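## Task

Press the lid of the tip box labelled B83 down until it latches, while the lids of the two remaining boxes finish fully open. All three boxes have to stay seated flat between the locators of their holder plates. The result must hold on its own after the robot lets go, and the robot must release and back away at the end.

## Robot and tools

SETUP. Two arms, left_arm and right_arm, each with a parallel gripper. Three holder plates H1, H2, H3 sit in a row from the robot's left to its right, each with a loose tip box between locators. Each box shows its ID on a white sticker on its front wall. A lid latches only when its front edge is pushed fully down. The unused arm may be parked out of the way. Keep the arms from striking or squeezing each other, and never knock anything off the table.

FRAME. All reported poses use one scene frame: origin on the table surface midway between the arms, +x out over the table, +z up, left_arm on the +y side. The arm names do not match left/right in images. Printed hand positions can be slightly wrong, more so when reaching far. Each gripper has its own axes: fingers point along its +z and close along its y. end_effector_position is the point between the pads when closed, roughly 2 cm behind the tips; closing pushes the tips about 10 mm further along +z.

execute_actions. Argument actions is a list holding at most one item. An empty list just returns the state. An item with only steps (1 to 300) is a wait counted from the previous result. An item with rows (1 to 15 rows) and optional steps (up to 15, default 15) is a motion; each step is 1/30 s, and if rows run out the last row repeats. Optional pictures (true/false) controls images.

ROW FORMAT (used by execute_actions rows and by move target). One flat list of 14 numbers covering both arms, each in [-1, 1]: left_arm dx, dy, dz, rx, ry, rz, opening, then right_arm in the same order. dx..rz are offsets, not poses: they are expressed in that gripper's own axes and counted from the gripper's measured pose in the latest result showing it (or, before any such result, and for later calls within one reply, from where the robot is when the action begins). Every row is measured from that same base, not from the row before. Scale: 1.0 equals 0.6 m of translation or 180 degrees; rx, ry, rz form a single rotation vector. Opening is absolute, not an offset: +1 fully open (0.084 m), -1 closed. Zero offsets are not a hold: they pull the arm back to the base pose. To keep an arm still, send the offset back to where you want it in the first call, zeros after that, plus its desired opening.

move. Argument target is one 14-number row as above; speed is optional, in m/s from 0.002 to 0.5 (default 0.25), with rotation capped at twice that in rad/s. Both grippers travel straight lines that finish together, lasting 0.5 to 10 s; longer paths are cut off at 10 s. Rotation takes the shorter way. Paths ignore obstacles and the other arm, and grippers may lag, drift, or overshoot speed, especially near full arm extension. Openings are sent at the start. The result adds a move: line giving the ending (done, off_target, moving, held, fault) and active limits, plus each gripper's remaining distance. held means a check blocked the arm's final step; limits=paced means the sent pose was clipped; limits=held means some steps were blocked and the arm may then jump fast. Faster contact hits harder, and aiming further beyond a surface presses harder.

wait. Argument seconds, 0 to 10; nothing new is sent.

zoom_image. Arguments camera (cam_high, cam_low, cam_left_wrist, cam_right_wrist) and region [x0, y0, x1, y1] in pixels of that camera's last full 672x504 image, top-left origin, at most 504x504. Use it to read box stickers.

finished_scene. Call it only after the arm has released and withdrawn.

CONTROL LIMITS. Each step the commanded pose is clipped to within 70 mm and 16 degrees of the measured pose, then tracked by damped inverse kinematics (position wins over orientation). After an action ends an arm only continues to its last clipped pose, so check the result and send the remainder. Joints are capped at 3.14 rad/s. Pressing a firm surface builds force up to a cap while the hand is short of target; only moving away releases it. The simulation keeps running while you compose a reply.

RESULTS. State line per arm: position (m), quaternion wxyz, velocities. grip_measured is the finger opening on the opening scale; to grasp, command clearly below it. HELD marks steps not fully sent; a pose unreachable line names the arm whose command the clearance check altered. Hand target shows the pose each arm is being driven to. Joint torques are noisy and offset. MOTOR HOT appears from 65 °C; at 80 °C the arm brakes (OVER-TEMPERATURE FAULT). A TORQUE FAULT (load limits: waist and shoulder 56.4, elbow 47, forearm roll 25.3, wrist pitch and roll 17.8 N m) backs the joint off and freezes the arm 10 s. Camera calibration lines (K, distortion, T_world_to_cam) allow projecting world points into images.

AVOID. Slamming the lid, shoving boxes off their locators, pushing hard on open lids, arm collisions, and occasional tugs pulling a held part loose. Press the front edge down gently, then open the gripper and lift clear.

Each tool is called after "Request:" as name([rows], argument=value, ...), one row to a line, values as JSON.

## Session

Request:
execute_actions(actions=[])

Scene clock: 0.00 s of 7200.00 s.
left_arm: end_effector_position=(-0.0148, +0.0913, +0.2987) grip_measured=+1.00 end_effector_quat_wxyz=(+0.529, -0.499, +0.663, -0.178) end_effector_velocity=(+0.000, +0.000, +0.000) end_effector_angular_velocity=(+0.001, -0.001, +0.001) | right_arm: end_effector_position=(+0.3085, -0.0468, +0.3042) grip_measured=+1.00 end_effector_quat_wxyz=(+0.196, +0.919, +0.156, -0.305) end_effector_velocity=(-0.000, +0.000, +0.000) end_effector_angular_velocity=(+0.001, +0.001, -0.001)
Joint positions: left_arm=[-1.978 -0.307 -0.671  0.727 -1.45  -0.713  0.084] | right_arm=[ 0.576 -0.654 -1.455  0.004 -1.542  0.407  0.084]
Joint velocities: left_arm=[-0.    -0.    -0.    -0.    -0.002  0.     0.   ] | right_arm=[-0.    -0.    -0.     0.002 -0.    -0.    -0.   ]
Joint torques (N m, as the arm reports them, + toward a larger angle): no reading
Hand target (left_arm): -0.015, +0.091, +0.299; +0.529, -0.499, +0.663, -0.178
Hand target (right_arm): +0.308, -0.047, +0.304; +0.196, +0.919, +0.156, -0.305
camera_calibration (this result's frames):
cam_left_wrist: T_world_to_cam=[[-0.468577, 0.443281, -0.764158, 0.212148], [-0.0892383, 0.836822, 0.540153, -0.175991], [0.878904, 0.321296, -0.352558, 0.224281], [0, 0, 0, 1]] pos_world=[-0.113418, -0.0188284, 0.336249]
cam_right_wrist: T_world_to_cam=[[0.403016, -0.878036, 0.258129, -0.211934], [-0.750833, -0.155945, 0.641818, 0.0949489], [-0.523286, -0.452475, -0.722107, 0.491341], [0, 0, 0, 1]] pos_world=[0.413815, 0.0510404, 0.348567]

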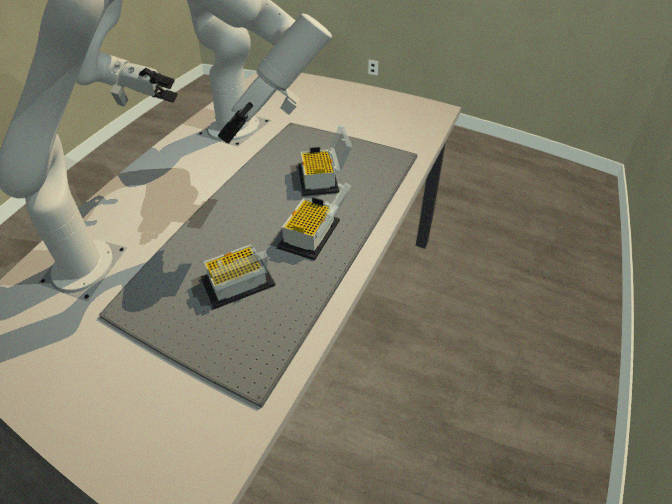

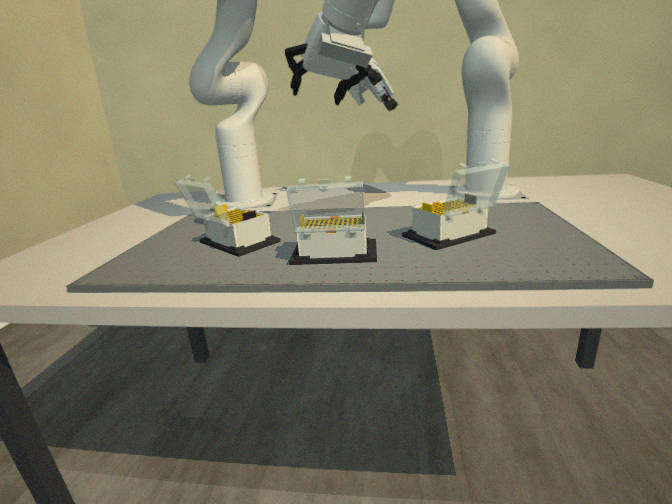

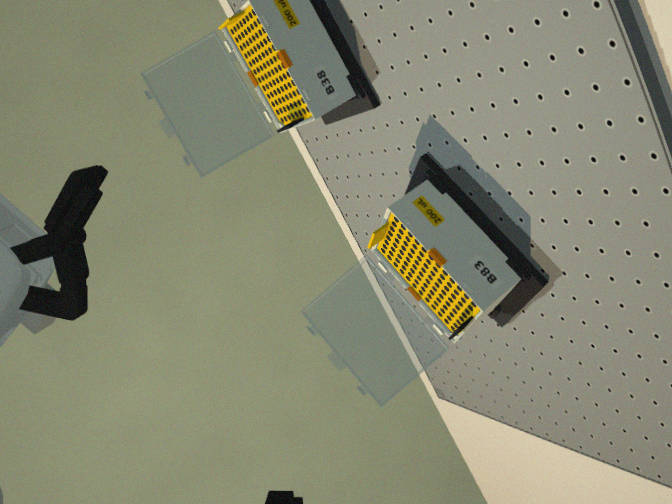

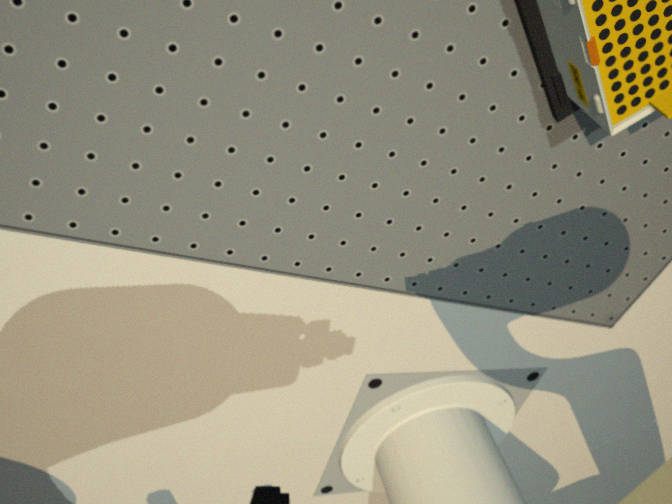

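Request:
move(target=[0,0,0,0,0,0,-1,-0.093,0.703,0.263,0,0,0,1], speed=0.4)

Request:
move(target=[0.022,-0.242,0.371,-0.214,0.321,0.214,-1,0,0,0,0,0,0,1], speed=0.4)

Request:
move(target=[-0.55,0.085,0.035,0,0,0,-1,0,0,0,0,0,0,1], speed=0.4)

Scene clock: 19.63 s of 7200.00 s.
left_arm: end_effector_position=(-0.0148, +0.0913, +0.2987) grip_measured=-1.00 end_effector_quat_wxyz=(+0.529, -0.499, +0.663, -0.178) end_effector_velocity=(+0.000, +0.000, -0.000) end_effector_angular_velocity=(-0.000, -0.000, +0.000) | right_arm: end_effector_position=(+0.3578, -0.4978, +0.3348) grip_measured=+1.00 end_effector_quat_wxyz=(+0.197, +0.919, +0.156, -0.305) end_effector_velocity=(+0.001, -0.002, +0.000) end_effector_angular_velocity=(+0.001, -0.001, -0.001)
Joint positions: left_arm=[-1.978 -0.307 -0.671  0.727 -1.45  -0.713  0.   ] | right_arm=[-0.19  -0.338 -1.069 -0.5   -1.347 -0.089  0.084]
Joint velocities: left_arm=[ 0. -0.  0. -0.  0. -0.  0.] | right_arm=[-0.004 -0.002 -0.003 -0.001  0.001 -0.002 -0.   ]
Joint torques (N m, as the arm reports them, + toward a larger angle): left_arm=[  8.04  16.9  -18.54  -0.16  -2.13  -0.53] | right_arm=[  4.18  28.2  -24.63   0.58  -0.92   0.02]
Hand target (left_arm): -0.015, +0.091, +0.299; +0.529, -0.499, +0.663, -0.178
Hand target (right_arm): +0.358, -0.498, +0.335; +0.197, +0.919, +0.156, -0.305
Off the commanded pose (left_arm): 0.000 m, 0 deg.
Off the commanded pose (right_arm): 0.001 m, 0 deg.
After step 90, 14.63 s passed at rest.
move: done; limits=paced
camera_calibration (this result's frames):
cam_left_wrist: T_world_to_cam=[[-0.468577, 0.443281, -0.764158, 0.212148], [-0.0892382, 0.836822, 0.540153, -0.175991], [0.878904, 0.321296, -0.352558, 0.224281], [0, 0, 0, 1]] pos_world=[-0.113418, -0.0188285, 0.336249]
cam_right_wrist: T_world_to_cam=[[0.404141, -0.876997, 0.259897, -0.636163], [-0.750156, -0.1552, 0.64279, 0.0417925], [-0.523389, -0.454741, -0.720607, 0.333553], [0, 0, 0, 1]] pos_world=[0.463029, -0.399746, 0.378834]

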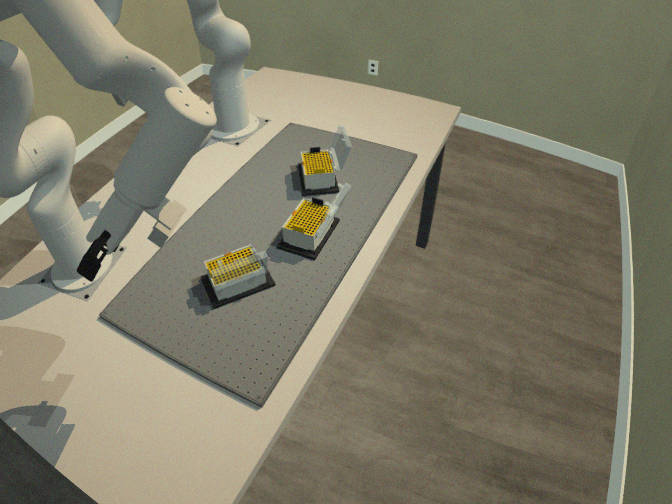

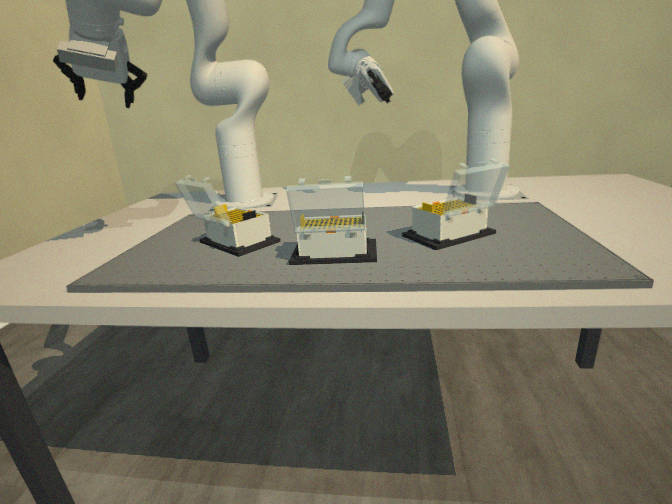

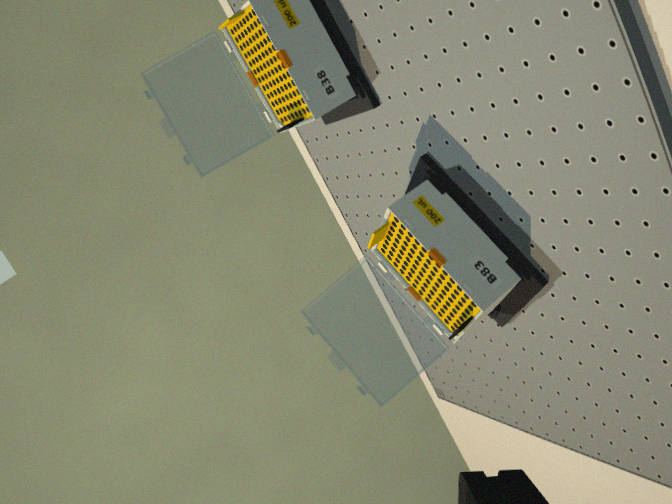

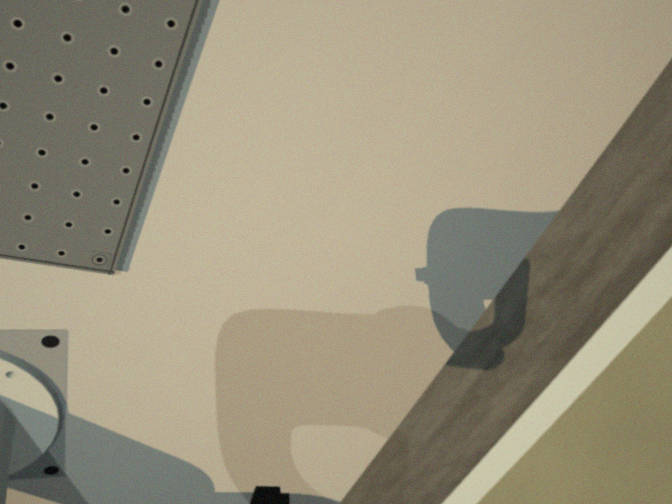

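Scene clock: 22.30 s of 7200.00 s.
left_arm: end_effector_position=(+0.2496, +0.0789, +0.3196) grip_measured=-1.00 end_effector_quat_wxyz=(+0.000, -0.261, +0.965, -0.000) end_effector_velocity=(+0.001, +0.000, -0.000) end_effector_angular_velocity=(-0.000, +0.009, -0.002) | right_arm: end_effector_position=(+0.3578, -0.4978, +0.3348) grip_measured=+1.00 end_effector_quat_wxyz=(+0.197, +0.919, +0.156, -0.305) end_effector_velocity=(-0.000, -0.001, +0.000) end_effector_angular_velocity=(-0.001, +0.000, -0.001)
Joint positions: left_arm=[-0.751 -0.049 -0.848  0.    -0.799  1.811  0.   ] | right_arm=[-0.19  -0.338 -1.069 -0.5   -1.347 -0.089  0.084]
Joint velocities: left_arm=[ 0.006 -0.005 -0.004 -0.01  -0.006  0.014  0.   ] | right_arm=[-0.001 -0.     0.    -0.001 -0.     0.    -0.   ]
Joint torques (N m, as the arm reports them, + toward a larger angle): left_arm=[  7.61  14.06 -23.2    0.34  -0.13  -0.4 ] | right_arm=[  3.69  30.22 -23.79   0.2   -1.07   0.16]
Hand target (left_arm): +0.250, +0.079, +0.320; -0.000, -0.261, +0.965, +0.000
Hand target (right_arm): +0.358, -0.498, +0.335; +0.197, +0.919, +0.156, -0.305
Off the commanded pose (left_arm): 0.003 m, 0 deg.
Off the commanded pose (right_arm): 0.000 m, 0 deg.
move: done; limits=paced
camera_calibration (this result's frames):
cam_left_wrist: T_world_to_cam=[[-0.500244, 0.865867, -0.00548832, 0.0896131], [0.865174, 0.50008, 0.0373421, -0.204212], [0.0350779, 0.0139318, -0.999287, 0.444849], [0, 0, 0, 1]] pos_world=[0.205903, 0.0183315, 0.45265]
cam_right_wrist: T_world_to_cam=[[0.404141, -0.876997, 0.259897, -0.636163], [-0.750156, -0.1552, 0.64279, 0.0417925], [-0.523389, -0.454741, -0.720607, 0.333553], [0, 0, 0, 1]] pos_world=[0.463029, -0.399746, 0.378834]

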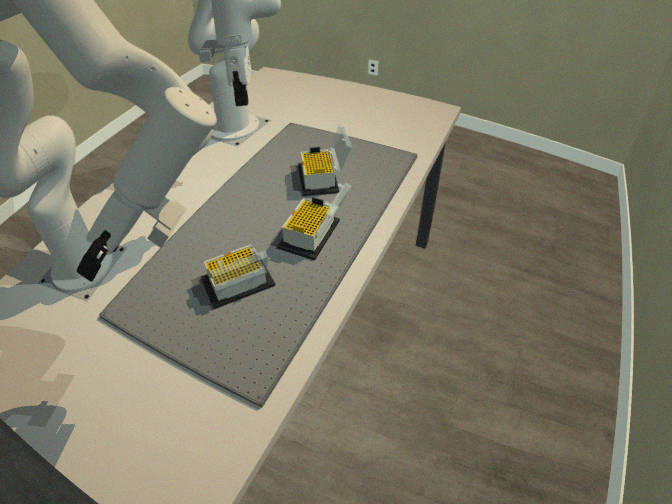

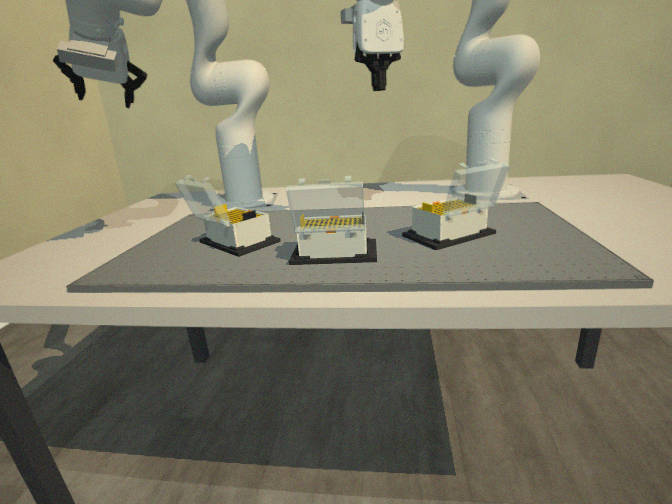

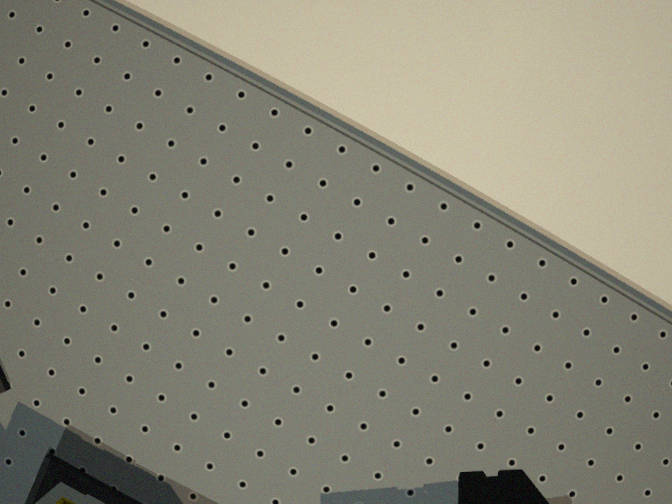

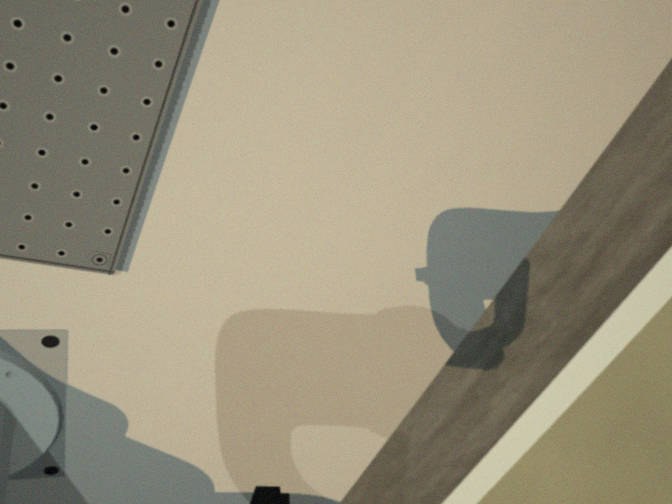

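Scene clock: 23.93 s of 7200.00 s.
left_arm: end_effector_position=(+0.5103, +0.2871, +0.2997) grip_measured=-1.00 end_effector_quat_wxyz=(+0.001, -0.261, +0.965, -0.000) end_effector_velocity=(+0.002, +0.001, -0.000) end_effector_angular_velocity=(-0.001, +0.002, +0.001) | right_arm: end_effector_position=(+0.3578, -0.4978, +0.3348) grip_measured=+1.00 end_effector_quat_wxyz=(+0.197, +0.919, +0.156, -0.305) end_effector_velocity=(-0.000, -0.000, -0.000) end_effector_angular_velocity=(+0.000, +0.001, -0.000)
Joint positions: left_arm=[-0.127 -0.402 -1.227 -0.    -0.823  2.437  0.   ] | right_arm=[-0.19  -0.338 -1.069 -0.5   -1.347 -0.089  0.084]
Joint velocities: left_arm=[ 0.003 -0.006 -0.007 -0.001 -0.003  0.002  0.   ] | right_arm=[-0. -0.  0. -0.  0. -0. -0.]
Joint torques (N m, as the arm reports them, + toward a larger angle): left_arm=[  5.5   25.8  -24.8   -0.16   0.02  -0.3 ] | right_arm=[  6.04  30.6  -24.89  -0.69  -0.97   0.08]
Hand target (left_arm): +0.511, +0.287, +0.300; +0.001, -0.261, +0.965, -0.000
Hand target (right_arm): +0.358, -0.498, +0.335; +0.197, +0.919, +0.156, -0.305
Off the commanded pose (left_arm): 0.003 m, 0 deg.
Off the commanded pose (right_arm): 0.000 m, 0 deg.
move: done; limits=paced
camera_calibration (this result's frames):
cam_left_wrist: T_world_to_cam=[[-0.500047, 0.865972, -0.00672276, 0.0397949], [0.865216, 0.499911, 0.0386064, -0.533504], [0.0367929, 0.0134884, -0.999232, 0.412079], [0, 0, 0, 1]] pos_world=[0.466334, 0.226685, 0.432627]
cam_right_wrist: T_world_to_cam=[[0.404141, -0.876997, 0.259897, -0.636163], [-0.750156, -0.1552, 0.64279, 0.0417926], [-0.523389, -0.454741, -0.720607, 0.333553], [0, 0, 0, 1]] pos_world=[0.463029, -0.399746, 0.378834]

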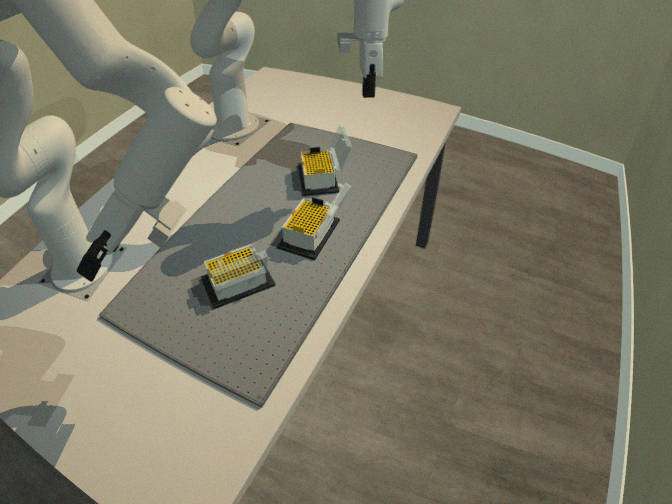

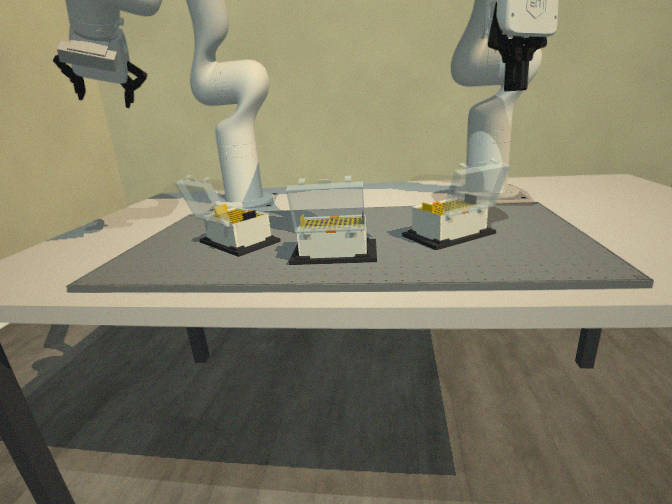

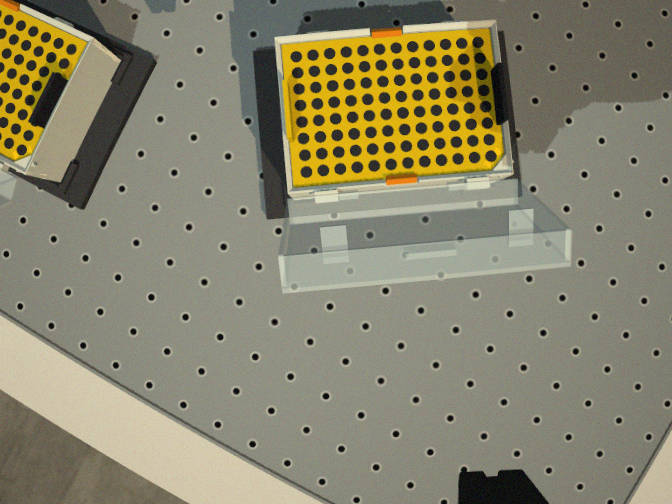

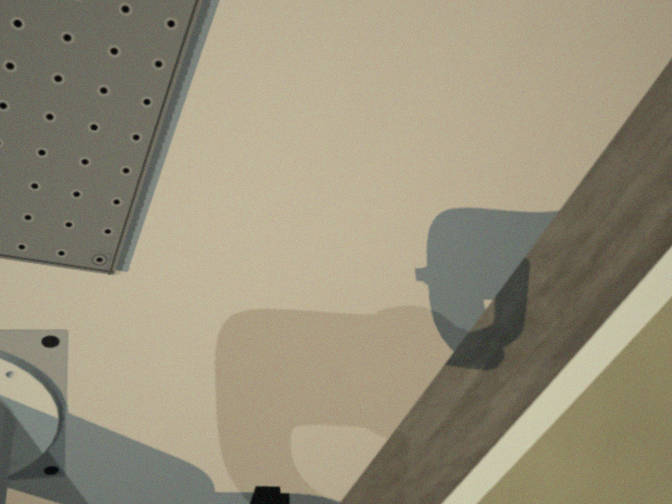

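Request:
move(target=[0.026,0.013,0.25,0,0,-0.028,-1,0,0,0,0,0,0,1])

Request:
move(target=[0.185,0,0,0,0,0,-1,0,0,0,0,0,0,1], speed=0.04)

Request:
move(target=[0.07,0,0.05,0,0,0,-1,0,0,0,0,0,0,1], speed=0.08)

Scene clock: 31.47 s of 7200.00 s.
left_arm: end_effector_position=(+0.4931, +0.2867, +0.1501) grip_measured=-1.00 end_effector_quat_wxyz=(+0.001, -0.303, +0.953, -0.000) end_effector_velocity=(-0.000, -0.000, -0.003) end_effector_angular_velocity=(+0.000, +0.002, +0.002) | right_arm: end_effector_position=(+0.3578, -0.4978, +0.3348) grip_measured=+1.00 end_effector_quat_wxyz=(+0.197, +0.919, +0.156, -0.305) end_effector_velocity=(+0.000, -0.000, +0.000) end_effector_angular_velocity=(-0.000, -0.000, +0.001)
Joint positions: left_arm=[-0.133 -0.571 -1.084  0.002 -0.51   2.34   0.   ] | right_arm=[-0.19  -0.338 -1.069 -0.5   -1.347 -0.089  0.084]
Joint velocities: left_arm=[-0.    -0.005  0.001 -0.001  0.004 -0.002  0.   ] | right_arm=[ 0.  0. -0. -0.  0. -0. -0.]
Joint torques (N m, as the arm reports them, + toward a larger angle): left_arm=[  5.65  24.86 -21.6    0.61  -0.03  -0.41] | right_arm=[  5.13  29.24 -23.79   0.26  -1.07  -0.06]
Hand target (left_arm): +0.493, +0.287, +0.150; +0.001, -0.303, +0.953, -0.000
Hand target (right_arm): +0.358, -0.498, +0.335; +0.197, +0.919, +0.156, -0.305
Off the commanded pose (left_arm): 0.001 m, 0 deg.
Off the commanded pose (right_arm): 0.000 m, 0 deg.
After step 90, 3.30 s passed at rest.
move: done
camera_calibration (this result's frames):
cam_left_wrist: T_world_to_cam=[[-0.574672, 0.818357, -0.00656039, 0.0809927], [0.817594, 0.574451, 0.0393189, -0.510619], [0.0359455, 0.0172317, -0.999205, 0.262669], [0, 0, 0, 1]] pos_world=[0.454582, 0.222519, 0.283068]
cam_right_wrist: T_world_to_cam=[[0.404141, -0.876997, 0.259897, -0.636163], [-0.750156, -0.1552, 0.64279, 0.0417925], [-0.523389, -0.454741, -0.720607, 0.333553], [0, 0, 0, 1]] pos_world=[0.463029, -0.399746, 0.378834]

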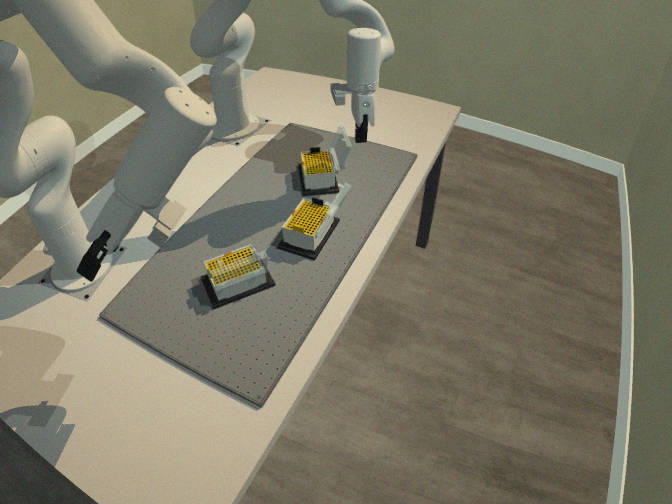

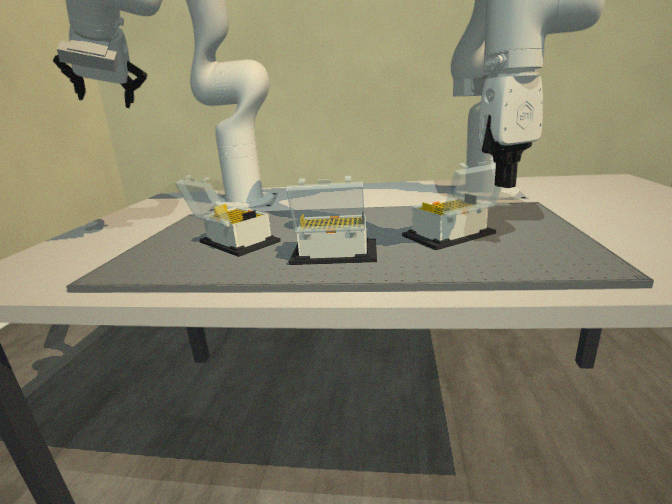

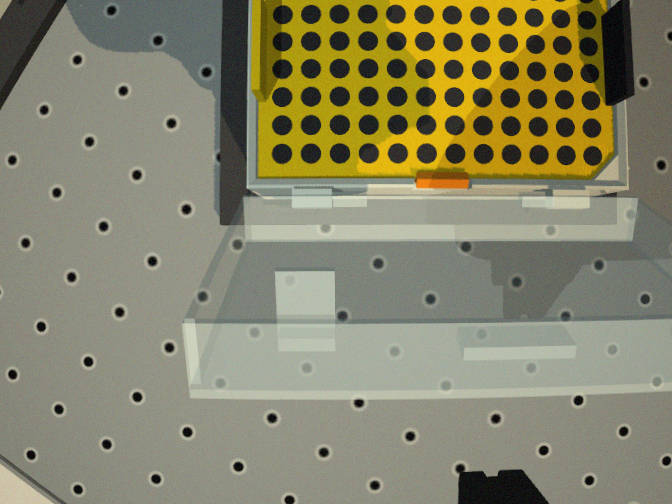

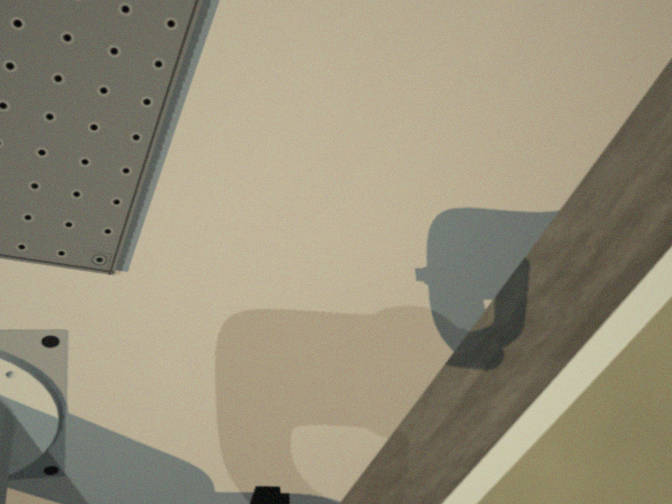

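Scene clock: 34.60 s of 7200.00 s.
left_arm: end_effector_position=(+0.4022, +0.2234, +0.1498) grip_measured=-1.00 end_effector_quat_wxyz=(+0.001, -0.303, +0.953, -0.000) end_effector_velocity=(-0.002, -0.001, +0.000) end_effector_angular_velocity=(+0.000, -0.000, -0.001) | right_arm: end_effector_position=(+0.3578, -0.4978, +0.3348) grip_measured=+1.00 end_effector_quat_wxyz=(+0.197, +0.919, +0.156, -0.305) end_effector_velocity=(+0.000, -0.000, +0.000) end_effector_angular_velocity=(-0.001, -0.000, +0.001)
Joint positions: left_arm=[-0.298 -0.434 -0.868  0.003 -0.432  2.173  0.   ] | right_arm=[-0.19  -0.338 -1.069 -0.5   -1.347 -0.089  0.084]
Joint velocities: left_arm=[-0.004  0.002  0.003  0.001  0.001 -0.004  0.   ] | right_arm=[-0.     0.    -0.    -0.001  0.    -0.    -0.   ]
Joint torques (N m, as the arm reports them, + toward a larger angle): left_arm=[  8.04  21.04 -20.95  -0.76  -0.14  -0.49] | right_arm=[  5.38  28.16 -23.89   0.38  -0.99  -0.03]
Hand target (left_arm): +0.402, +0.223, +0.150; +0.001, -0.303, +0.953, -0.000
Hand target (right_arm): +0.358, -0.498, +0.335; +0.197, +0.919, +0.156, -0.305
Off the commanded pose (left_arm): 0.001 m, 0 deg.
Off the commanded pose (right_arm): 0.000 m, 0 deg.
move: done
camera_calibration (this result's frames):
cam_left_wrist: T_world_to_cam=[[-0.574799, 0.81827, -0.00628867, 0.0805508], [0.817515, 0.57457, 0.0392264, -0.399934], [0.0357111, 0.0174062, -0.999211, 0.266769], [0, 0, 0, 1]] pos_world=[0.363726, 0.159234, 0.282753]
cam_right_wrist: T_world_to_cam=[[0.404141, -0.876997, 0.259897, -0.636163], [-0.750156, -0.1552, 0.64279, 0.0417925], [-0.523389, -0.454741, -0.720607, 0.333553], [0, 0, 0, 1]] pos_world=[0.463029, -0.399746, 0.378834]

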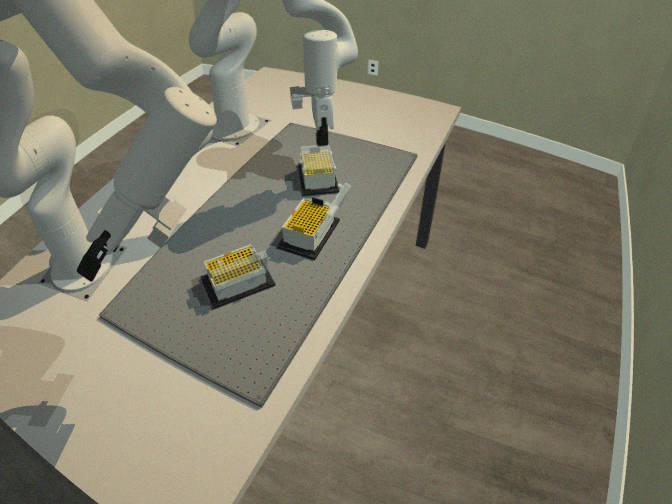

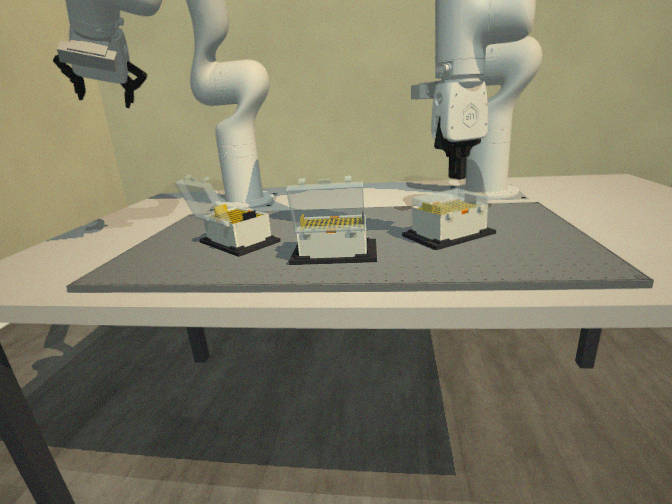

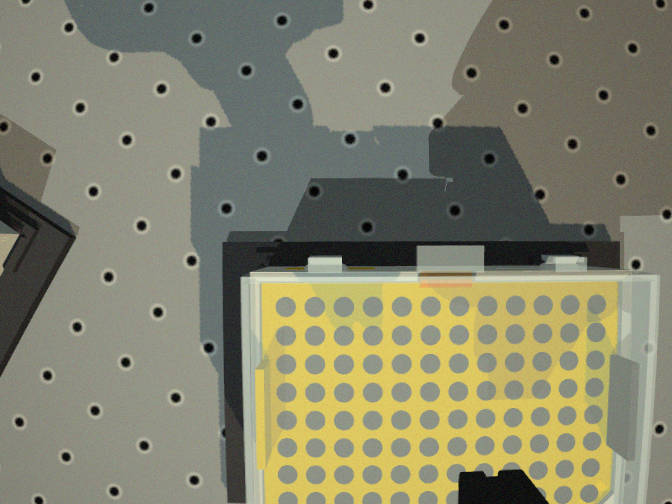

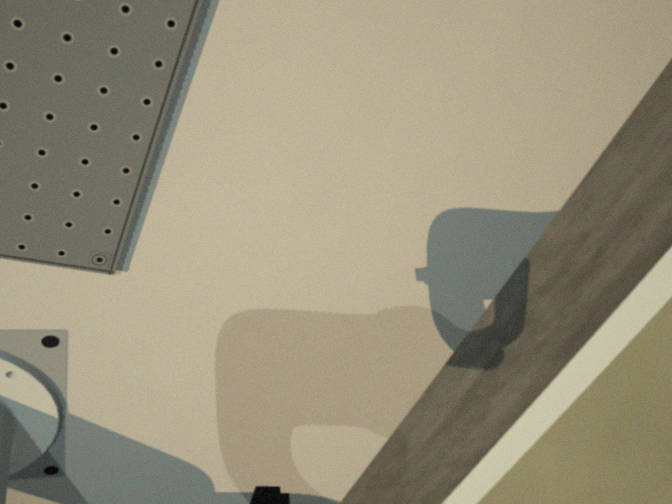

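Scene clock: 35.70 s of 7200.00 s.
left_arm: end_effector_position=(+0.3680, +0.1997, +0.1199) grip_measured=-1.00 end_effector_quat_wxyz=(+0.001, -0.303, +0.953, -0.000) end_effector_velocity=(-0.001, -0.001, -0.001) end_effector_angular_velocity=(+0.001, +0.000, +0.001) | right_arm: end_effector_position=(+0.3578, -0.4978, +0.3348) grip_measured=+1.00 end_effector_quat_wxyz=(+0.197, +0.919, +0.156, -0.305) end_effector_velocity=(+0.000, -0.000, +0.000) end_effector_angular_velocity=(-0.000, -0.000, +0.000)
Joint positions: left_arm=[-0.373 -0.454 -0.8    0.005 -0.343  2.097  0.   ] | right_arm=[-0.19  -0.338 -1.069 -0.5   -1.347 -0.089  0.084]
Joint velocities: left_arm=[-0.003 -0.001  0.002  0.002  0.003 -0.006  0.   ] | right_arm=[-0.    -0.    -0.001 -0.001 -0.    -0.    -0.   ]
Joint torques (N m, as the arm reports them, + toward a larger angle): left_arm=[  7.03  19.16 -19.12   0.02  -0.08  -0.45] | right_arm=[  3.14  30.12 -23.79   0.26  -1.01  -0.16]
Hand target (left_arm): +0.368, +0.200, +0.120; +0.001, -0.303, +0.953, +0.000
Hand target (right_arm): +0.358, -0.498, +0.335; +0.197, +0.919, +0.156, -0.305
Off the commanded pose (left_arm): 0.001 m, 0 deg.
Off the commanded pose (right_arm): 0.000 m, 0 deg.
move: done
camera_calibration (this result's frames):
cam_left_wrist: T_world_to_cam=[[-0.574938, 0.818173, -0.00623298, 0.0802032], [0.817414, 0.574704, 0.0393601, -0.35715], [0.0357855, 0.0175347, -0.999206, 0.23846], [0, 0, 0, 1]] pos_world=[0.329518, 0.135454, 0.252828]
cam_right_wrist: T_world_to_cam=[[0.404141, -0.876997, 0.259897, -0.636163], [-0.750156, -0.1552, 0.64279, 0.0417924], [-0.523389, -0.454741, -0.720607, 0.333553], [0, 0, 0, 1]] pos_world=[0.463029, -0.399746, 0.378834]

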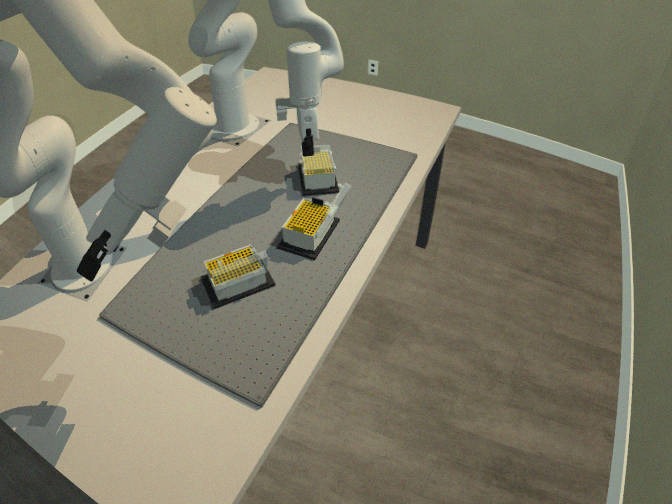

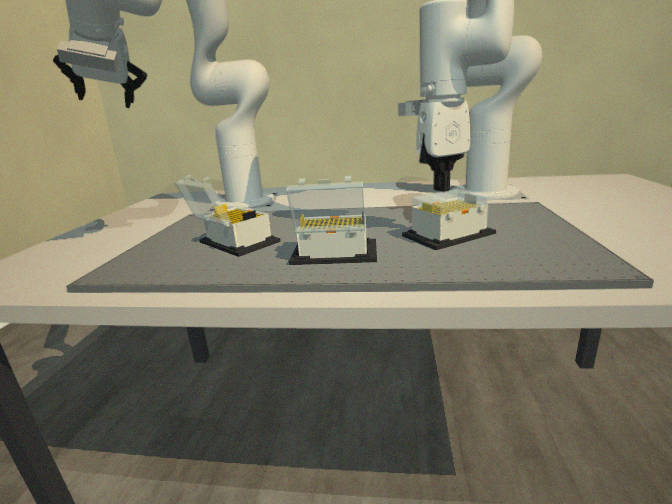

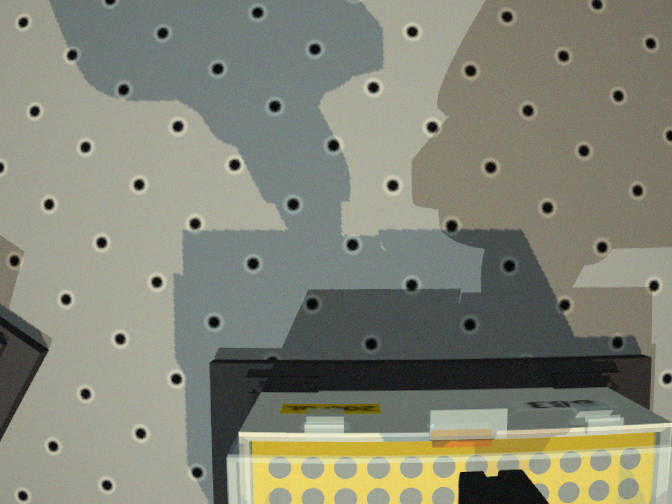

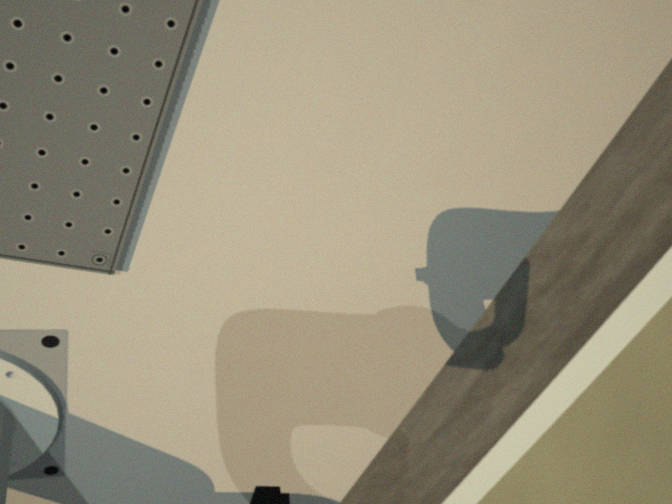

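Request:
zoom_image(camera="cam_low", region=[390,170,510,260])

Request:
move(target=[0,0,0.021,0,0,0,-1,0,0,0,0,0,0,1], speed=0.008)

Request:
move(target=[0,0,-0.25,0,0,0,-1,0,0,0,0,0,0,1])

Request:
zoom_image(camera="cam_low", region=[390,170,510,260])

Region (390, 170, 510, 260) of cam_low's 672x504 image, scaled by 4.200, with more detail than that image has; it fills the top 378 rows of this view, and the rest is white.

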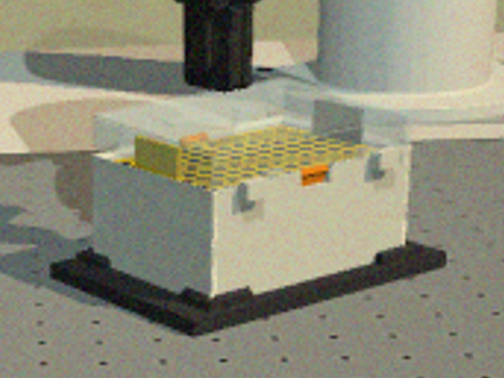

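Scene clock: 42.30 s of 7200.00 s.
left_arm: end_effector_position=(+0.3687, +0.1994, +0.1089) grip_measured=-1.00 end_effector_quat_wxyz=(+0.002, -0.303, +0.953, -0.000) end_effector_velocity=(+0.000, -0.000, -0.002) end_effector_angular_velocity=(-0.000, -0.001, -0.001) | right_arm: end_effector_position=(+0.3578, -0.4978, +0.3348) grip_measured=+1.00 end_effector_quat_wxyz=(+0.197, +0.919, +0.156, -0.305) end_effector_velocity=(+0.001, -0.000, +0.000) end_effector_angular_velocity=(-0.001, -0.001, +0.002)
Joint positions: left_arm=[-0.373 -0.48  -0.802  0.005 -0.319  2.096  0.   ] | right_arm=[-0.19  -0.338 -1.069 -0.5   -1.347 -0.089  0.084]
Joint velocities: left_arm=[-0.    -0.004 -0.     0.001  0.004 -0.     0.   ] | right_arm=[ 0.001 -0.    -0.001 -0.002 -0.    -0.     0.   ]
Joint torques (N m, as the arm reports them, + toward a larger angle): left_arm=[  7.08   3.32 -10.29  -0.45   4.09  -0.48] | right_arm=[  5.18  30.85 -24.44  -0.12  -1.07   0.12]
Hand target (left_arm): +0.368, +0.200, +0.107; +0.001, -0.303, +0.953, -0.000
Hand target (right_arm): +0.358, -0.498, +0.335; +0.197, +0.919, +0.156, -0.305
Off the commanded pose (left_arm): 0.002 m, 0 deg.
Off the commanded pose (right_arm): 0.000 m, 0 deg.
After step 90, 1.83 s passed at rest.
move: done
camera_calibration (this result's frames):
cam_left_wrist: T_world_to_cam=[[-0.574959, 0.818153, -0.00690054, 0.0808694], [0.817364, 0.57474, 0.0398711, -0.357206], [0.0365867, 0.017284, -0.999181, 0.227141], [0, 0, 0, 1]] pos_world=[0.330154, 0.135211, 0.241755]
cam_right_wrist: T_world_to_cam=[[0.404141, -0.876997, 0.259897, -0.636163], [-0.750156, -0.1552, 0.64279, 0.0417925], [-0.523389, -0.454741, -0.720607, 0.333553], [0, 0, 0, 1]] pos_world=[0.463029, -0.399746, 0.378834]

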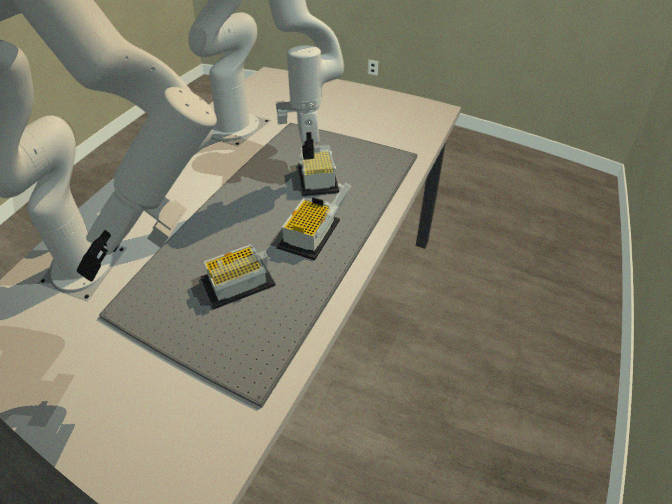

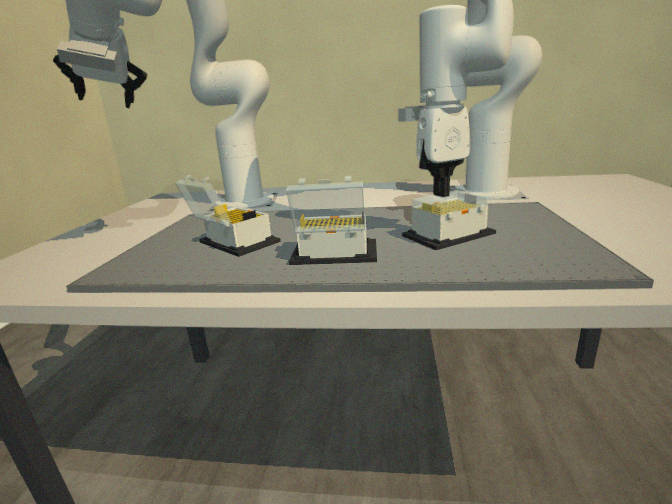

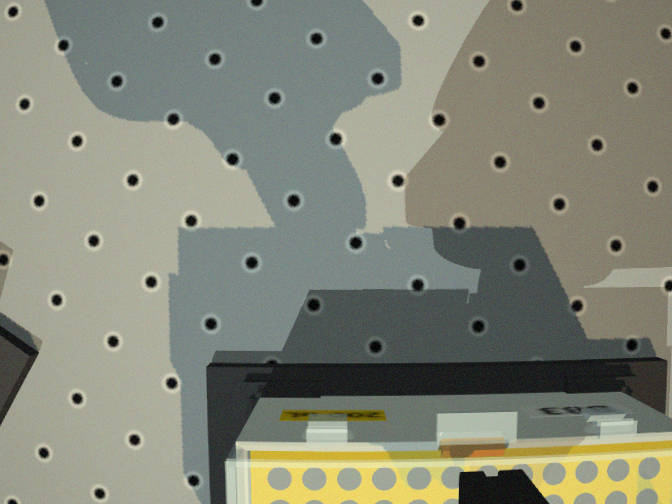

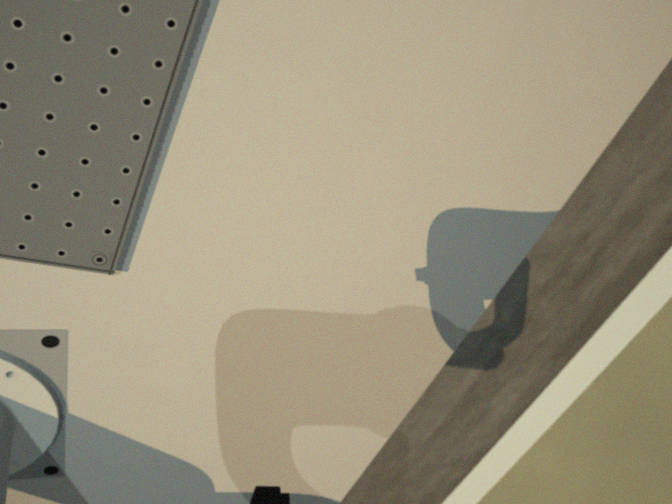

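Scene clock: 43.50 s of 7200.00 s.
left_arm: end_effector_position=(+0.3682, +0.1989, +0.2582) grip_measured=-1.00 end_effector_quat_wxyz=(+0.001, -0.303, +0.953, -0.001) end_effector_velocity=(+0.001, -0.000, +0.003) end_effector_angular_velocity=(-0.001, -0.002, +0.000) | right_arm: end_effector_position=(+0.3578, -0.4978, +0.3348) grip_measured=+1.00 end_effector_quat_wxyz=(+0.197, +0.919, +0.156, -0.305) end_effector_velocity=(-0.000, +0.000, -0.000) end_effector_angular_velocity=(+0.001, +0.001, -0.003)
Joint positions: left_arm=[-0.374 -0.198 -0.86   0.001 -0.66   2.1    0.   ] | right_arm=[-0.19  -0.338 -1.069 -0.5   -1.347 -0.089  0.084]
Joint velocities: left_arm=[ 0.     0.004 -0.003  0.    -0.005  0.     0.   ] | right_arm=[-0.001 -0.001 -0.     0.003 -0.001  0.    -0.   ]
Joint torques (N m, as the arm reports them, + toward a larger angle): left_arm=[  6.74  17.6  -22.45   1.1   -0.16  -0.48] | right_arm=[  4.2   29.4  -24.18  -0.19  -1.23  -0.14]
Hand target (left_arm): +0.368, +0.199, +0.259; +0.001, -0.303, +0.953, -0.001
Hand target (right_arm): +0.358, -0.498, +0.335; +0.197, +0.919, +0.156, -0.305
Off the commanded pose (left_arm): 0.001 m, 0 deg.
Off the commanded pose (right_arm): 0.000 m, 0 deg.
move: done
camera_calibration (this result's frames):
cam_left_wrist: T_world_to_cam=[[-0.574511, 0.818467, -0.00706187, 0.081867], [0.817714, 0.574317, 0.0387701, -0.362235], [0.0357877, 0.0164992, -0.999223, 0.376871], [0, 0, 0, 1]] pos_world=[0.32975, 0.134814, 0.3912]
cam_right_wrist: T_world_to_cam=[[0.404141, -0.876997, 0.259897, -0.636163], [-0.750156, -0.1552, 0.64279, 0.0417924], [-0.523389, -0.454741, -0.720607, 0.333553], [0, 0, 0, 1]] pos_world=[0.463029, -0.399746, 0.378834]

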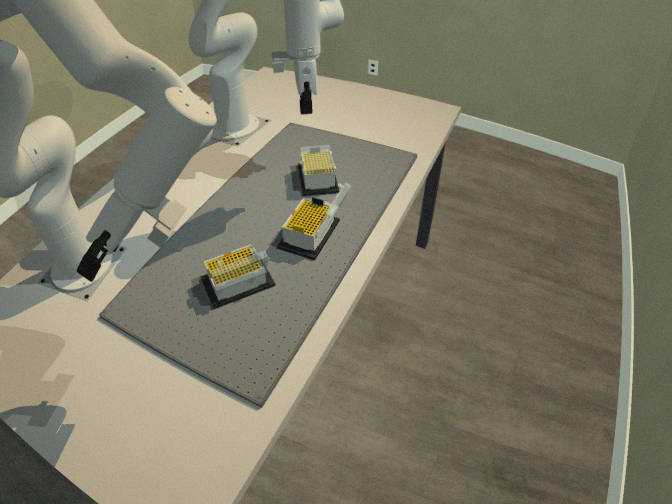

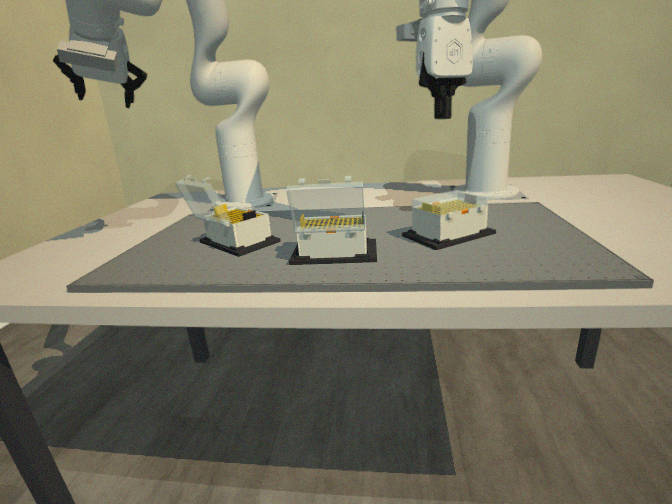

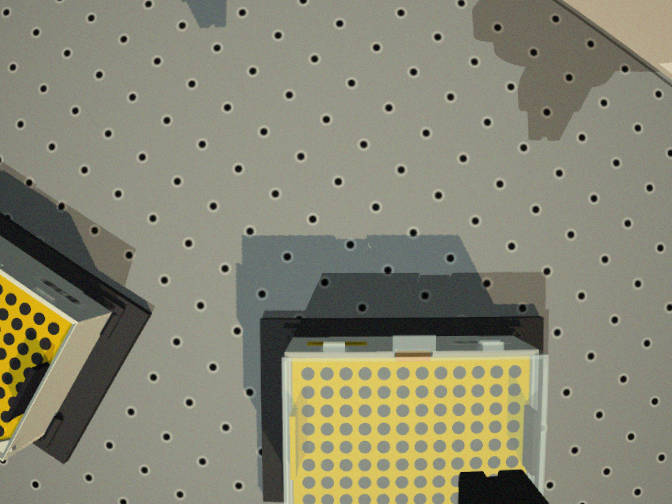

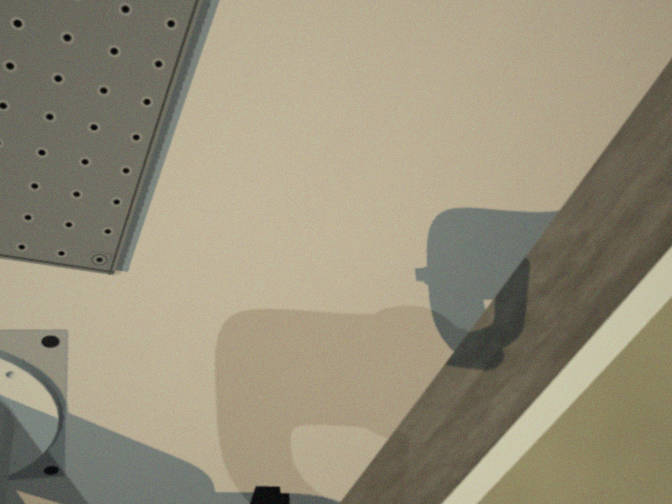

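Region (390, 170, 510, 260) of cam_low's 672x504 image, scaled by 4.200, with more detail than that image has; it fills the top 378 rows of this view, and the rest is white.

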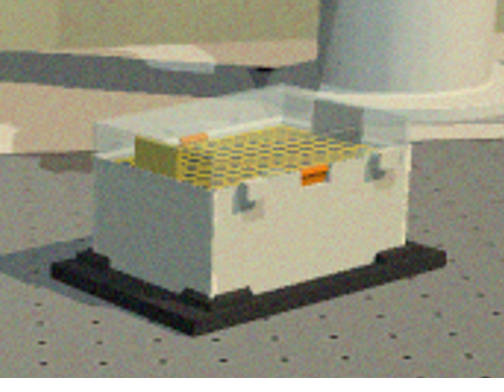

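Request:
finished_scene(scene=2)

The scene is finished: the task was done.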